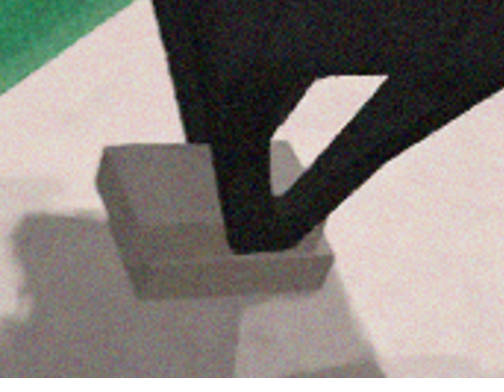

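Request:
execute_actions(
  actions=[
    {"rows":[[0,0,0,0,0,0,1,0,0,0,0,0,0,-0.48],[0,0,0,0,0,0,1,0,0,0,0,0,0,-0.45],[0,0,0,0,0,0,1,0,0,0,0,0,0,-0.4],[0,0,0,0,0,0,1,0,0,0,0,0,0,-0.3],[0,0,0,0,0,0,1,0,0,0,0,0,0,-0.2],[0,0,0,0,0,0,1,0,-0.01,0,0,0,0,-0.1],[0,0,0,0,0,0,1,0,-0.025,0.02,-0.015,0,0,-0.1],[0,0,0,0,0,0,1,0,-0.04,0.04,-0.035,0,0,-0.1],[0,0,0,0,0,0,1,0,-0.05,0.06,-0.055,0,0,-0.1],[0,0,0,0,0,0,1,0,-0.055,0.08,-0.075,0,0,-0.1],[0,0,0,0,0,0,1,0,-0.055,0.1,-0.09,0,0,-0.1],[0,0,0,0,0,0,1,0,-0.055,0.13,-0.11,0,0,-0.1],[0,0,0,0,0,0,1,0,-0.05,0.16,-0.13,0,0,-0.1],[0,0,0,0,0,0,1,0,-0.04,0.18,-0.14,0,0,-0.1],[0,0,0,0,0,0,1,0,-0.03,0.2,-0.14,0,0,-0.1]],"steps":15},
  ],
  pictures=false,
)

Request:
execute_actions(
  actions=[
    {"steps":6},
  ],
  pictures=false,
)

Scene clock: 207.50 s of 5800.00 s.
left_arm: end_effector_position=(+0.1116, +0.1304, +0.1753) grip_measured=+1.000 end_effector_quat_wxyz=(+0.553, +0.388, +0.639, -0.368) | right_arm: end_effector_position=(+0.2059, -0.0672, +0.0842) grip_measured=-0.102 end_effector_quat_wxyz=(+0.013, -0.421, +0.907, -0.000)
Joint positions: left_arm=[-1.317  0.334  0.091  0.125 -0.001 -0.04   0.094] | right_arm=[ 0.928  1.762  1.342 -1.128  0.011  0.005  0.042]
Joint velocities: left_arm=[-0.012 -0.002 -0.007  0.051 -0.037  0.022  0.   ] | right_arm=[-0.012 -0.007  0.95  -0.491 -0.051 -0.051 -0.   ]
Joint torques (N m, as the arm reports them, + toward a larger angle): left_arm=[-0.08  1.12  8.61  1.86 -0.01 -0.01] | right_arm=[-0.01 -7.98  8.75 -0.37  0.   -0.02]
Motor temperatures (°C, as the motors report them): left_arm=[29 27 36 45 26 28] | right_arm=[25 42 32 27 25 28]
Steps of this call (steps 1 to 15: the robot went on to your last target; steps 16 to 90: nothing new was sent; then 4.77 s passed at rest; steps 91 to 105: all 15 steps of this action). Readings (joint positions):
91: left_arm=[-1.317 0.334 0.091 0.125 -0.001 -0.040] | right_arm=[0.928 1.800 1.170 -0.937 0.011 0.005]
92: left_arm=[-1.317 0.334 0.091 0.125 -0.001 -0.040] | right_arm=[0.928 1.800 1.170 -0.937 0.011 0.005]
94: left_arm=[-1.317 0.334 0.091 0.125 -0.001 -0.040] | right_arm=[0.928 1.800 1.170 -0.937 0.011 0.005]
98: left_arm=[-1.317 0.334 0.091 0.125 -0.001 -0.040] | right_arm=[0.928 1.795 1.170 -0.946 0.011 0.005]
105: the state above

Scene clock: 207.70 s of 5800.00 s.
left_arm: end_effector_position=(+0.1116, +0.1304, +0.1753) grip_measured=+1.000 end_effector_quat_wxyz=(+0.553, +0.388, +0.639, -0.368) | right_arm: end_effector_position=(+0.2085, -0.0642, +0.0988) grip_measured=-0.102 end_effector_quat_wxyz=(+0.016, -0.421, +0.907, +0.001)
Joint positions: left_arm=[-1.317  0.334  0.091  0.125 -0.001 -0.04   0.094] | right_arm=[ 0.928  1.762  1.4   -1.179  0.011  0.005  0.042]
Joint velocities: left_arm=[ 0.002 -0.002 -0.007  0.022 -0.007  0.051  0.   ] | right_arm=[-0.002  0.002 -0.002 -0.33  -0.051  0.022  0.   ]
Joint torques (N m, as the arm reports them, + toward a larger angle): left_arm=[-0.01  1.09  8.56  1.86  0.    0.  ] | right_arm=[-0.06 -7.89  8.83 -0.16 -0.01 -0.01]
Motor temperatures (°C, as the motors report them): left_arm=[29 27 36 45 26 28] | right_arm=[25 42 32 27 25 28]
Steps of this call (steps 1 to 6: the robot went on to your last target). Readings (joint positions):
1: left_arm=[-1.317 0.334 0.091 0.125 -0.001 -0.040] | right_arm=[0.928 1.762 1.369 -1.140 0.011 0.005]
2: left_arm=[-1.317 0.334 0.091 0.125 -0.001 -0.040] | right_arm=[0.928 1.762 1.388 -1.148 0.011 0.005]
4: left_arm=[-1.317 0.334 0.091 0.125 -0.001 -0.040] | right_arm=[0.928 1.762 1.400 -1.160 0.011 0.005]
6: the state above

Request:
execute_actions(
  actions=[
    {"rows":[[0,0,0,0,0,0,1,-0.015,0.005,0.02,-0.02,-0.01,0.03,0],[0,0,0,0,0,0,1,-0.04,0.015,0.035,-0.02,-0.01,0.03,0],[0,0,0,0,0,0,1,-0.07,0.03,0.05,-0.02,-0.01,0.03,0],[0,0,0,0,0,0,1,-0.105,0.045,0.07,-0.02,-0.01,0.03,0],[0,0,0,0,0,0,1,-0.14,0.06,0.09,-0.02,-0.01,0.03,0],[0,0,0,0,0,0,1,-0.175,0.075,0.11,-0.02,-0.01,0.03,0],[0,0,0,0,0,0,1,-0.21,0.09,0.13,-0.02,-0.01,0.03,0],[0,0,0,0,0,0,1,-0.245,0.11,0.15,-0.02,-0.01,0.03,0],[0,0,0,0,0,0,1,-0.28,0.13,0.17,-0.02,-0.01,0.03,0],[0,0,0,0,0,0,1,-0.31,0.15,0.19,-0.02,-0.01,0.03,0],[0,0,0,0,0,0,1,-0.34,0.17,0.21,-0.02,-0.01,0.03,0],[0,0,0,0,0,0,1,-0.365,0.185,0.225,-0.02,-0.01,0.03,0],[0,0,0,0,0,0,1,-0.385,0.2,0.24,-0.02,-0.01,0.03,0],[0,0,0,0,0,0,1,-0.397,0.21,0.25,-0.02,-0.01,0.03,0],[0,0,0,0,0,0,1,-0.403,0.218,0.25,-0.02,-0.01,0.03,0]],"steps":15},
  ],
  pictures=false,
)

Request:
execute_actions(
  actions=[
    {"steps":12},
  ],
)

Scene clock: 216.60 s of 5800.00 s.
left_arm: end_effector_position=(+0.1116, +0.1304, +0.1753) grip_measured=+1.000 end_effector_quat_wxyz=(+0.553, +0.388, +0.639, -0.368) | right_arm: end_effector_position=(+0.3526, -0.1620, +0.0840) grip_measured=-0.002 end_effector_quat_wxyz=(+0.007, -0.170, +0.985, +0.005)
Joint positions: left_arm=[-1.317  0.334  0.091  0.125 -0.001 -0.04   0.094] | right_arm=[ 0.454  2.009  1.669 -1.215 -0.008  0.059  0.047]
Joint velocities: left_arm=[ 0.002  0.007 -0.017  0.095  0.007 -0.007  0.   ] | right_arm=[-0.662  0.422  0.227 -0.022  0.007  0.037  0.   ]
Joint torques (N m, as the arm reports them, + toward a larger angle): left_arm=[-0.07  1.21  8.7   1.87 -0.03  0.01] | right_arm=[  2.41 -10.08   9.27  -0.24  -0.18  -0.03]
Motor temperatures (°C, as the motors report them): left_arm=[29 27 37 45 26 28] | right_arm=[25 42 33 27 25 28]
Steps of this call (steps 1 to 30: the robot went on to your last target; steps 31 to 90: nothing new was sent; then 5.40 s passed at rest; steps 91 to 105: all 15 steps of this action). Readings (joint positions):
91: left_arm=[-1.317 0.334 0.091 0.125 -0.001 -0.040] | right_arm=[0.927 1.762 1.400 -1.212 0.009 0.014]
92: left_arm=[-1.317 0.334 0.091 0.125 -0.001 -0.040] | right_arm=[0.923 1.763 1.400 -1.212 0.004 0.022]
94: left_arm=[-1.317 0.334 0.091 0.125 -0.001 -0.040] | right_arm=[0.891 1.779 1.419 -1.221 -0.007 0.035]
98: left_arm=[-1.317 0.334 0.091 0.125 -0.001 -0.040] | right_arm=[0.733 1.855 1.516 -1.221 -0.016 0.048]
105: the state above

Scene clock: 217.00 s of 5800.00 s.
left_arm: end_effector_position=(+0.1116, +0.1304, +0.1753) grip_measured=+1.000 end_effector_quat_wxyz=(+0.553, +0.388, +0.639, -0.368) | right_arm: end_effector_position=(+0.3561, -0.1685, +0.0752) grip_measured=-0.002 end_effector_quat_wxyz=(-0.003, -0.161, +0.987, +0.002)
Joint positions: left_arm=[-1.317  0.334  0.091  0.125 -0.001 -0.04   0.094] | right_arm=[ 0.437  2.037  1.675 -1.214 -0.005  0.061  0.047]
Joint velocities: left_arm=[-0.012 -0.007 -0.002 -0.022 -0.051  0.037  0.   ] | right_arm=[ 0.022  0.007 -0.012 -0.007  0.066  0.037 -0.001]
Joint torques (N m, as the arm reports them, + toward a larger angle): left_arm=[0.04 1.14 8.67 1.83 0.02 0.  ] | right_arm=[  0.47 -10.32   9.95  -0.26  -0.03   0.04]
Motor temperatures (°C, as the motors report them): left_arm=[29 27 37 45 26 28] | right_arm=[25 42 33 27 25 28]
Steps of this call (steps 1 to 12: the robot went on to your last target). Readings (joint positions):
1: left_arm=[-1.317 0.334 0.091 0.125 -0.001 -0.040] | right_arm=[0.435 2.021 1.674 -1.214 -0.005 0.059]
2: left_arm=[-1.317 0.334 0.091 0.125 -0.001 -0.040] | right_arm=[0.425 2.029 1.675 -1.214 -0.003 0.060]
4: left_arm=[-1.317 0.334 0.091 0.125 -0.001 -0.040] | right_arm=[0.421 2.037 1.675 -1.214 -0.002 0.061]
8: left_arm=[-1.317 0.334 0.091 0.125 -0.001 -0.040] | right_arm=[0.433 2.037 1.675 -1.214 -0.003 0.061]
12: the state above

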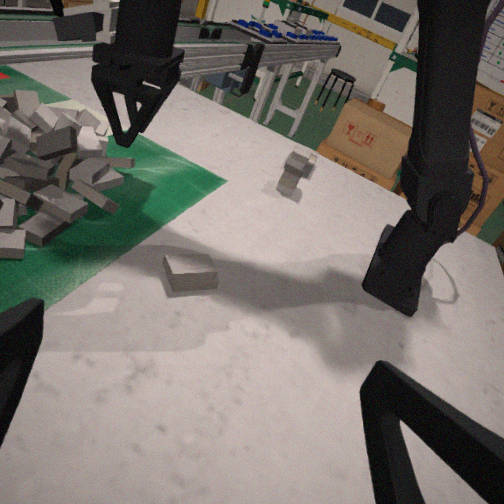

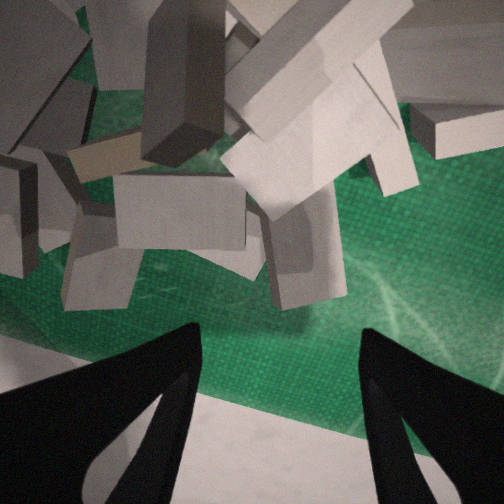

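Request:
execute_actions(
  actions=[
    {"rows":[[0,0,0,0,0,0,1,-0.01,0,-0.012,0.01,0,-0.02,-0.05],[0,0,0,0,0,0,1,-0.02,0,-0.025,0.02,0,-0.04,-0.1],[0,0,0,0,0,0,1,-0.027,0,-0.04,0.03,0,-0.06,-0.15],[0,0,0,0,0,0,1,-0.027,0.005,-0.055,0.04,0,-0.08,-0.2],[0,0,0,0,0,0,1,-0.027,0.008,-0.07,0.05,0,-0.08,-0.2],[0,0,0,0,0,0,1,-0.027,0.011,-0.085,0.06,0,-0.08,-0.2],[0,0,0,0,0,0,1,-0.027,0.014,-0.095,0.07,0,-0.08,-0.2],[0,0,0,0,0,0,1,-0.027,0.015,-0.103,0.075,0,-0.08,-0.2]],"steps":15},
  ],
  pictures=false,
)

Request:
execute_actions(
  actions=[
    {"steps":8},
  ],
)

Scene clock: 227.97 s of 5800.00 s.
left_arm: end_effector_position=(+0.1116, +0.1304, +0.1753) grip_measured=+1.000 end_effector_quat_wxyz=(+0.553, +0.388, +0.639, -0.368) | right_arm: end_effector_position=(+0.3556, -0.1799, +0.0402) grip_measured=-0.198 end_effector_quat_wxyz=(-0.009, -0.220, +0.975, +0.002)
Joint positions: left_arm=[-1.317  0.334  0.091  0.125 -0.001 -0.04   0.094] | right_arm=[ 0.409  2.056  1.561 -1.093 -0.005 -0.087  0.038]
Joint velocities: left_arm=[ 0.002  0.007  0.007 -0.037  0.095 -0.007  0.   ] | right_arm=[-0.002 -0.007  0.002  0.11  -0.007 -0.154 -0.   ]
Joint torques (N m, as the arm reports them, + toward a larger angle): left_arm=[ 0.02  1.28  8.7   1.83  0.   -0.01] | right_arm=[ -0.22 -10.34   5.8   -0.15  -0.02  -0.04]
Motor temperatures (°C, as the motors report them): left_arm=[29 27 37 45 26 28] | right_arm=[25 43 34 27 25 28]
Steps of this call (steps 1 to 30: the robot went on to your last target; steps 31 to 90: nothing new was sent; then 7.47 s passed at rest; steps 91 to 105: all 15 steps of this action). Readings (joint positions):
91: left_arm=[-1.317 0.334 0.091 0.125 -0.001 -0.040] | right_arm=[0.437 2.037 1.675 -1.214 -0.005 0.055]
92: left_arm=[-1.317 0.334 0.091 0.125 -0.001 -0.040] | right_arm=[0.435 2.037 1.675 -1.212 -0.005 0.043]
94: left_arm=[-1.317 0.334 0.091 0.125 -0.001 -0.040] | right_arm=[0.429 2.037 1.661 -1.191 -0.005 0.001]
98: left_arm=[-1.317 0.334 0.091 0.125 -0.001 -0.040] | right_arm=[0.411 2.039 1.592 -1.133 -0.005 -0.056]
105: the state above

Scene clock: 228.23 s of 5800.00 s.
left_arm: end_effector_position=(+0.1116, +0.1304, +0.1753) grip_measured=+1.000 end_effector_quat_wxyz=(+0.553, +0.388, +0.639, -0.368) | right_arm: end_effector_position=(+0.3588, -0.1787, +0.0402) grip_measured=-0.198 end_effector_quat_wxyz=(-0.002, -0.223, +0.975, +0.002)
Joint positions: left_arm=[-1.317  0.334  0.091  0.125 -0.001 -0.04   0.094] | right_arm=[ 0.409  2.056  1.561 -1.08  -0.005 -0.094  0.038]
Joint velocities: left_arm=[-0.002 -0.007 -0.007 -0.022  0.022 -0.007  0.   ] | right_arm=[-0.002 -0.007  0.017 -0.022 -0.022  0.037 -0.   ]
Joint torques (N m, as the arm reports them, + toward a larger angle): left_arm=[-0.08  1.18  8.69  1.86 -0.02  0.03] | right_arm=[ -0.56 -10.39   5.77  -0.05   0.01  -0.08]
Motor temperatures (°C, as the motors report them): left_arm=[29 27 37 45 26 28] | right_arm=[25 43 34 27 25 28]
Steps of this call (steps 1 to 8: the robot went on to your last target). Readings (joint positions):
1: left_arm=[-1.317 0.334 0.091 0.125 -0.001 -0.040] | right_arm=[0.409 2.056 1.561 -1.089 -0.005 -0.089]
2: left_arm=[-1.317 0.334 0.091 0.125 -0.001 -0.040] | right_arm=[0.409 2.056 1.561 -1.086 -0.005 -0.090]
4: left_arm=[-1.317 0.334 0.091 0.125 -0.001 -0.040] | right_arm=[0.409 2.056 1.561 -1.083 -0.005 -0.092]
8: the state above

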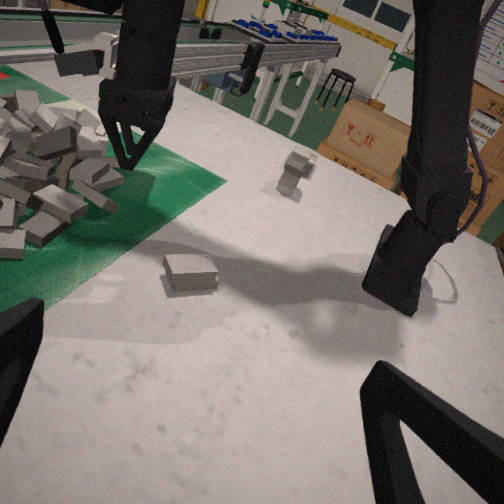

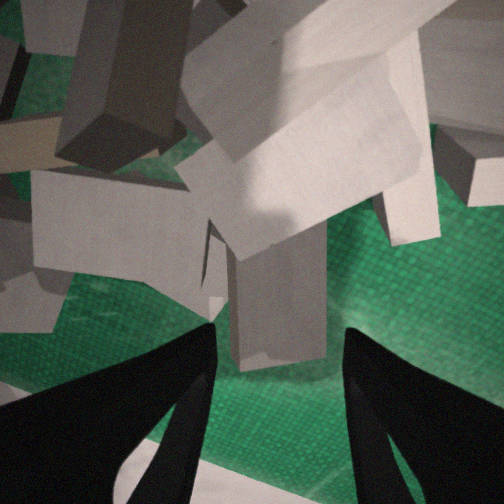

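Request:
execute_actions(
  actions=[
    {"rows":[[0,0,0,0,0,0,1,0,0,0,-0.008,0,0,-0.23],[0,0,0,0,0,0,1,0,0,0,-0.015,0,0,-0.26],[0,0,0,0,0,0,1,0,0.005,0,-0.015,0,0,-0.26],[0,0,0,0,0,0,1,0,0.01,0,-0.015,0,0,-0.26],[0,0,0,0,0,0,1,0,0.016,0,-0.015,0,0,-0.26],[0,0,0,0,0,0,1,0,0.022,0,-0.015,0,0,-0.26],[0,0,0,0,0,0,1,0,0.028,0,-0.015,0,0,-0.26],[0,0,0,0,0,0,1,0,0.033,0,-0.015,0,0,-0.26],[0,0,0,0,0,0,1,0,0.038,0,-0.015,0,0,-0.26]],"steps":15},
  ],
)

Scene clock: 231.77 s of 5800.00 s.
left_arm: end_effector_position=(+0.1116, +0.1304, +0.1753) grip_measured=+1.000 end_effector_quat_wxyz=(+0.553, +0.388, +0.639, -0.368) | right_arm: end_effector_position=(+0.3509, -0.1820, +0.0246) grip_measured=-0.258 end_effector_quat_wxyz=(-0.033, -0.224, +0.974, -0.003)
Joint positions: left_arm=[-1.317  0.334  0.091  0.125 -0.001 -0.04   0.094] | right_arm=[ 0.409  2.099  1.561 -1.099 -0.003 -0.095  0.035]
Joint velocities: left_arm=[ 0.002  0.002 -0.007  0.022  0.022 -0.051  0.   ] | right_arm=[-0.012 -0.002  0.002  0.037  0.037 -0.051 -0.001]
Joint torques (N m, as the arm reports them, + toward a larger angle): left_arm=[-0.09  1.13  8.71  1.86  0.03 -0.01] | right_arm=[  0.13 -10.23   6.51  -0.33  -0.03   0.01]
Motor temperatures (°C, as the motors report them): left_arm=[29 27 37 45 26 28] | right_arm=[25 44 33 27 25 28]
Steps of this call (steps 1 to 30: the robot went on to your last target; steps 31 to 90: nothing new was sent; then 0.03 s passed at rest; steps 91 to 105: all 15 steps of this action). Readings (joint positions):
91: left_arm=[-1.317 0.334 0.091 0.125 -0.001 -0.040] | right_arm=[0.409 2.056 1.561 -1.078 -0.005 -0.095]
92: left_arm=[-1.317 0.334 0.091 0.125 -0.001 -0.040] | right_arm=[0.409 2.056 1.561 -1.080 -0.005 -0.095]
94: left_arm=[-1.317 0.334 0.091 0.125 -0.001 -0.040] | right_arm=[0.409 2.056 1.561 -1.085 -0.005 -0.095]
98: left_arm=[-1.317 0.334 0.091 0.125 -0.001 -0.040] | right_arm=[0.409 2.068 1.561 -1.091 -0.005 -0.095]
105: the state above

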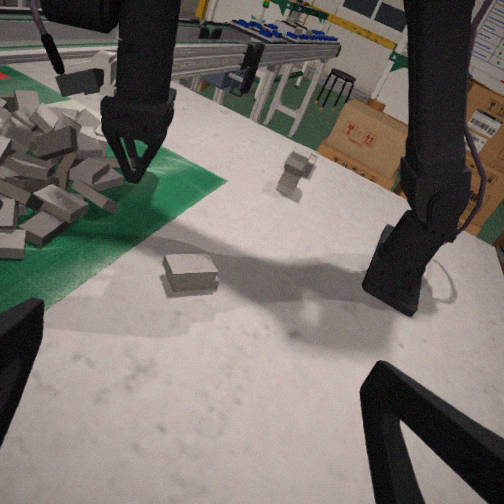

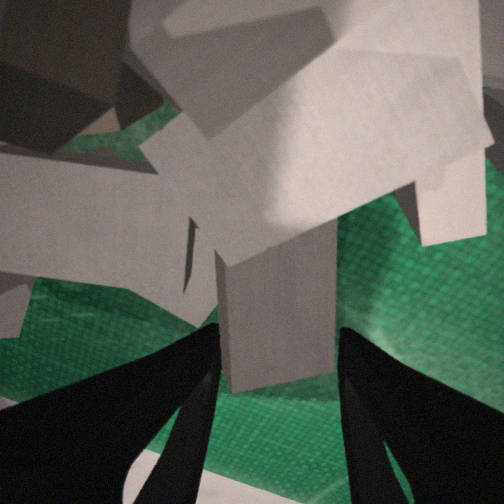

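Request:
execute_actions(
  actions=[
    {"rows":[[0,0,0,0,0,0,1,0,0,0,0,0,0,-0.29],[0,0,0,0,0,0,1,0,0,0,0,0,0,-0.32],[0,0,0,0,0,0,1,0,0,0,0,0,0,-0.35],[0,0,0,0,0,0,1,0,0,0,0,0,0,-0.375],[0,0,0,0,0,0,1,0,0,0,0,0,0,-0.4],[0,0,0,0,0,0,1,0,0,0,0,0,0,-0.42],[0,0,0,0,0,0,1,0,0,0,0,0,0,-0.44],[0,0,0,0,0,0,1,0,0,0,0,0,0,-0.46],[0,0,0,0,0,0,1,0,0,0,0,0,0,-0.48],[0,0,0,0,0,0,1,0,0,0,0,0,0,-0.51]],"steps":12},
  ],
  pictures=false,
)

Request:
execute_actions(
  actions=[
    {"rows":[[0,0,0,0,0,0,1,0,-0.02,-0.01,0,0,0,-0.51],[0,0,0,0,0,0,1,0,-0.03,-0.025,0.004,0,0,-0.51],[0,0,0,0,0,0,1,0,-0.04,-0.04,0.008,0,0,-0.51],[0,0,0,0,0,0,1,0,-0.05,-0.056,0.012,0,0,-0.51],[0,0,0,0,0,0,1,0,-0.061,-0.072,0.016,0,0,-0.51],[0,0,0,0,0,0,1,0,-0.072,-0.088,0.02,0,0,-0.51],[0,0,0,0,0,0,1,0,-0.083,-0.104,0.024,0,0,-0.51],[0,0,0,0,0,0,1,0,-0.094,-0.12,0.028,0,0,-0.51],[0,0,0,0,0,0,1,0,-0.105,-0.136,0.032,0,0,-0.51],[0,0,0,0,0,0,1,0,-0.116,-0.152,0.036,0,0,-0.51],[0,0,0,0,0,0,1,0,-0.127,-0.168,0.04,0,0,-0.51],[0,0,0,0,0,0,1,0,-0.138,-0.185,0.044,0,0,-0.51],[0,0,0,0,0,0,1,0,-0.149,-0.202,0.048,0,0,-0.51],[0,0,0,0,0,0,1,0,-0.16,-0.219,0.052,0,0,-0.51],[0,0,0,0,0,0,1,0,-0.168,-0.236,0.056,0,0,-0.51]],"steps":15},
  ],
  pictures=false,
)

Request:
execute_actions(
  actions=[
    {"steps":10},
  ],
)

Scene clock: 239.47 s of 5800.00 s.
left_arm: end_effector_position=(+0.1116, +0.1304, +0.1753) grip_measured=+1.000 end_effector_quat_wxyz=(+0.553, +0.388, +0.639, -0.368) | right_arm: end_effector_position=(+0.3507, -0.1821, +0.0246) grip_measured=-0.471 end_effector_quat_wxyz=(-0.033, -0.224, +0.974, -0.003)
Joint positions: left_arm=[-1.317  0.334  0.091  0.125 -0.001 -0.04   0.094] | right_arm=[ 0.409  2.099  1.561 -1.099 -0.003 -0.095  0.025]
Joint velocities: left_arm=[ 0.002  0.012 -0.017 -0.037 -0.022  0.022  0.   ] | right_arm=[ 0.002 -0.012  0.012 -0.007 -0.051  0.022 -0.001]
Joint torques (N m, as the arm reports them, + toward a larger angle): left_arm=[-0.13  1.11  8.7   1.87  0.01  0.01] | right_arm=[ -0.06 -10.55   6.72  -0.29  -0.01  -0.01]
Motor temperatures (°C, as the motors report them): left_arm=[29 27 37 45 26 28] | right_arm=[25 44 33 27 25 28]
Steps of this call (steps 1 to 15: the robot went on to your last target; steps 16 to 90: nothing new was sent; then 4.30 s passed at rest; steps 91 to 102: all 12 steps of this action). Readings (joint positions):
91: left_arm=[-1.317 0.334 0.091 0.125 -0.001 -0.040] | right_arm=[0.409 2.099 1.561 -1.099 -0.003 -0.095]
92: left_arm=[-1.317 0.334 0.091 0.125 -0.001 -0.040] | right_arm=[0.409 2.099 1.561 -1.099 -0.003 -0.095]
94: left_arm=[-1.317 0.334 0.091 0.125 -0.001 -0.040] | right_arm=[0.409 2.099 1.561 -1.099 -0.003 -0.095]
98: left_arm=[-1.317 0.334 0.091 0.125 -0.001 -0.040] | right_arm=[0.409 2.099 1.561 -1.099 -0.003 -0.095]
102: the state above

Scene clock: 239.97 s of 5800.00 s.
left_arm: end_effector_position=(+0.1116, +0.1304, +0.1753) grip_measured=+1.000 end_effector_quat_wxyz=(+0.553, +0.388, +0.639, -0.368) | right_arm: end_effector_position=(+0.3074, -0.1982, +0.0275) grip_measured=-0.471 end_effector_quat_wxyz=(-0.033, -0.224, +0.974, -0.003)
Joint positions: left_arm=[-1.317  0.334  0.091  0.125 -0.001 -0.04   0.094] | right_arm=[ 0.409  1.929  1.322 -1.031 -0.003 -0.095  0.025]
Joint velocities: left_arm=[-0.002 -0.002  0.007  0.037 -0.007  0.022  0.   ] | right_arm=[-0.012 -0.374 -0.608  0.212  0.037 -0.022 -0.001]
Joint torques (N m, as the arm reports them, + toward a larger angle): left_arm=[-0.08  1.21  8.72  1.87  0.01 -0.02] | right_arm=[ -0.06 -10.53   5.1   -0.1   -0.02  -0.01]
Motor temperatures (°C, as the motors report them): left_arm=[29 27 37 45 26 28] | right_arm=[25 44 33 27 25 28]
Steps of this call (steps 1 to 15: all 15 steps of this action). Readings (joint positions):
1: left_arm=[-1.317 0.334 0.091 0.125 -0.001 -0.040] | right_arm=[0.409 2.099 1.561 -1.099 -0.003 -0.095]
2: left_arm=[-1.317 0.334 0.091 0.125 -0.001 -0.040] | right_arm=[0.409 2.097 1.559 -1.099 -0.003 -0.095]
4: left_arm=[-1.317 0.334 0.091 0.125 -0.001 -0.040] | right_arm=[0.409 2.083 1.539 -1.088 -0.003 -0.095]
8: left_arm=[-1.317 0.334 0.091 0.125 -0.001 -0.040] | right_arm=[0.409 2.027 1.465 -1.070 -0.003 -0.095]
15: the state above

Scene clock: 240.30 s of 5800.00 s.
left_arm: end_effector_position=(+0.1116, +0.1304, +0.1753) grip_measured=+1.000 end_effector_quat_wxyz=(+0.553, +0.388, +0.639, -0.368) | right_arm: end_effector_position=(+0.3021, -0.2001, +0.0246) grip_measured=-0.471 end_effector_quat_wxyz=(-0.032, -0.224, +0.974, -0.002)
Joint positions: left_arm=[-1.317  0.334  0.091  0.125 -0.001 -0.04   0.094] | right_arm=[ 0.409  1.911  1.284 -1.008 -0.003 -0.095  0.025]
Joint velocities: left_arm=[-0.002 -0.007 -0.002  0.007  0.007 -0.022  0.   ] | right_arm=[-0.002  0.002 -0.002  0.066  0.051 -0.066  0.   ]
Joint torques (N m, as the arm reports them, + toward a larger angle): left_arm=[-0.01  1.17  8.79  1.86  0.02  0.01] | right_arm=[ -0.02 -10.62   5.2   -0.14  -0.02  -0.01]
Motor temperatures (°C, as the motors report them): left_arm=[29 27 37 45 26 28] | right_arm=[25 44 33 27 25 28]
Steps of this call (steps 1 to 10: the robot went on to your last target). Readings (joint positions):
1: left_arm=[-1.317 0.334 0.091 0.125 -0.001 -0.040] | right_arm=[0.409 1.919 1.305 -1.028 -0.003 -0.095]
2: left_arm=[-1.317 0.334 0.091 0.125 -0.001 -0.040] | right_arm=[0.409 1.913 1.294 -1.028 -0.003 -0.095]
4: left_arm=[-1.317 0.334 0.091 0.125 -0.001 -0.040] | right_arm=[0.409 1.911 1.285 -1.025 -0.003 -0.095]
8: left_arm=[-1.317 0.334 0.091 0.125 -0.001 -0.040] | right_arm=[0.409 1.911 1.284 -1.012 -0.003 -0.095]
10: the state above

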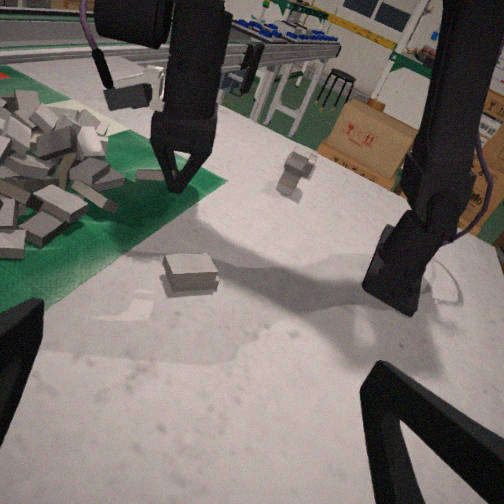

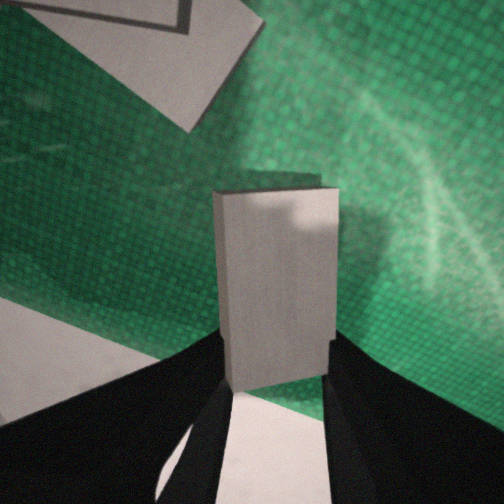

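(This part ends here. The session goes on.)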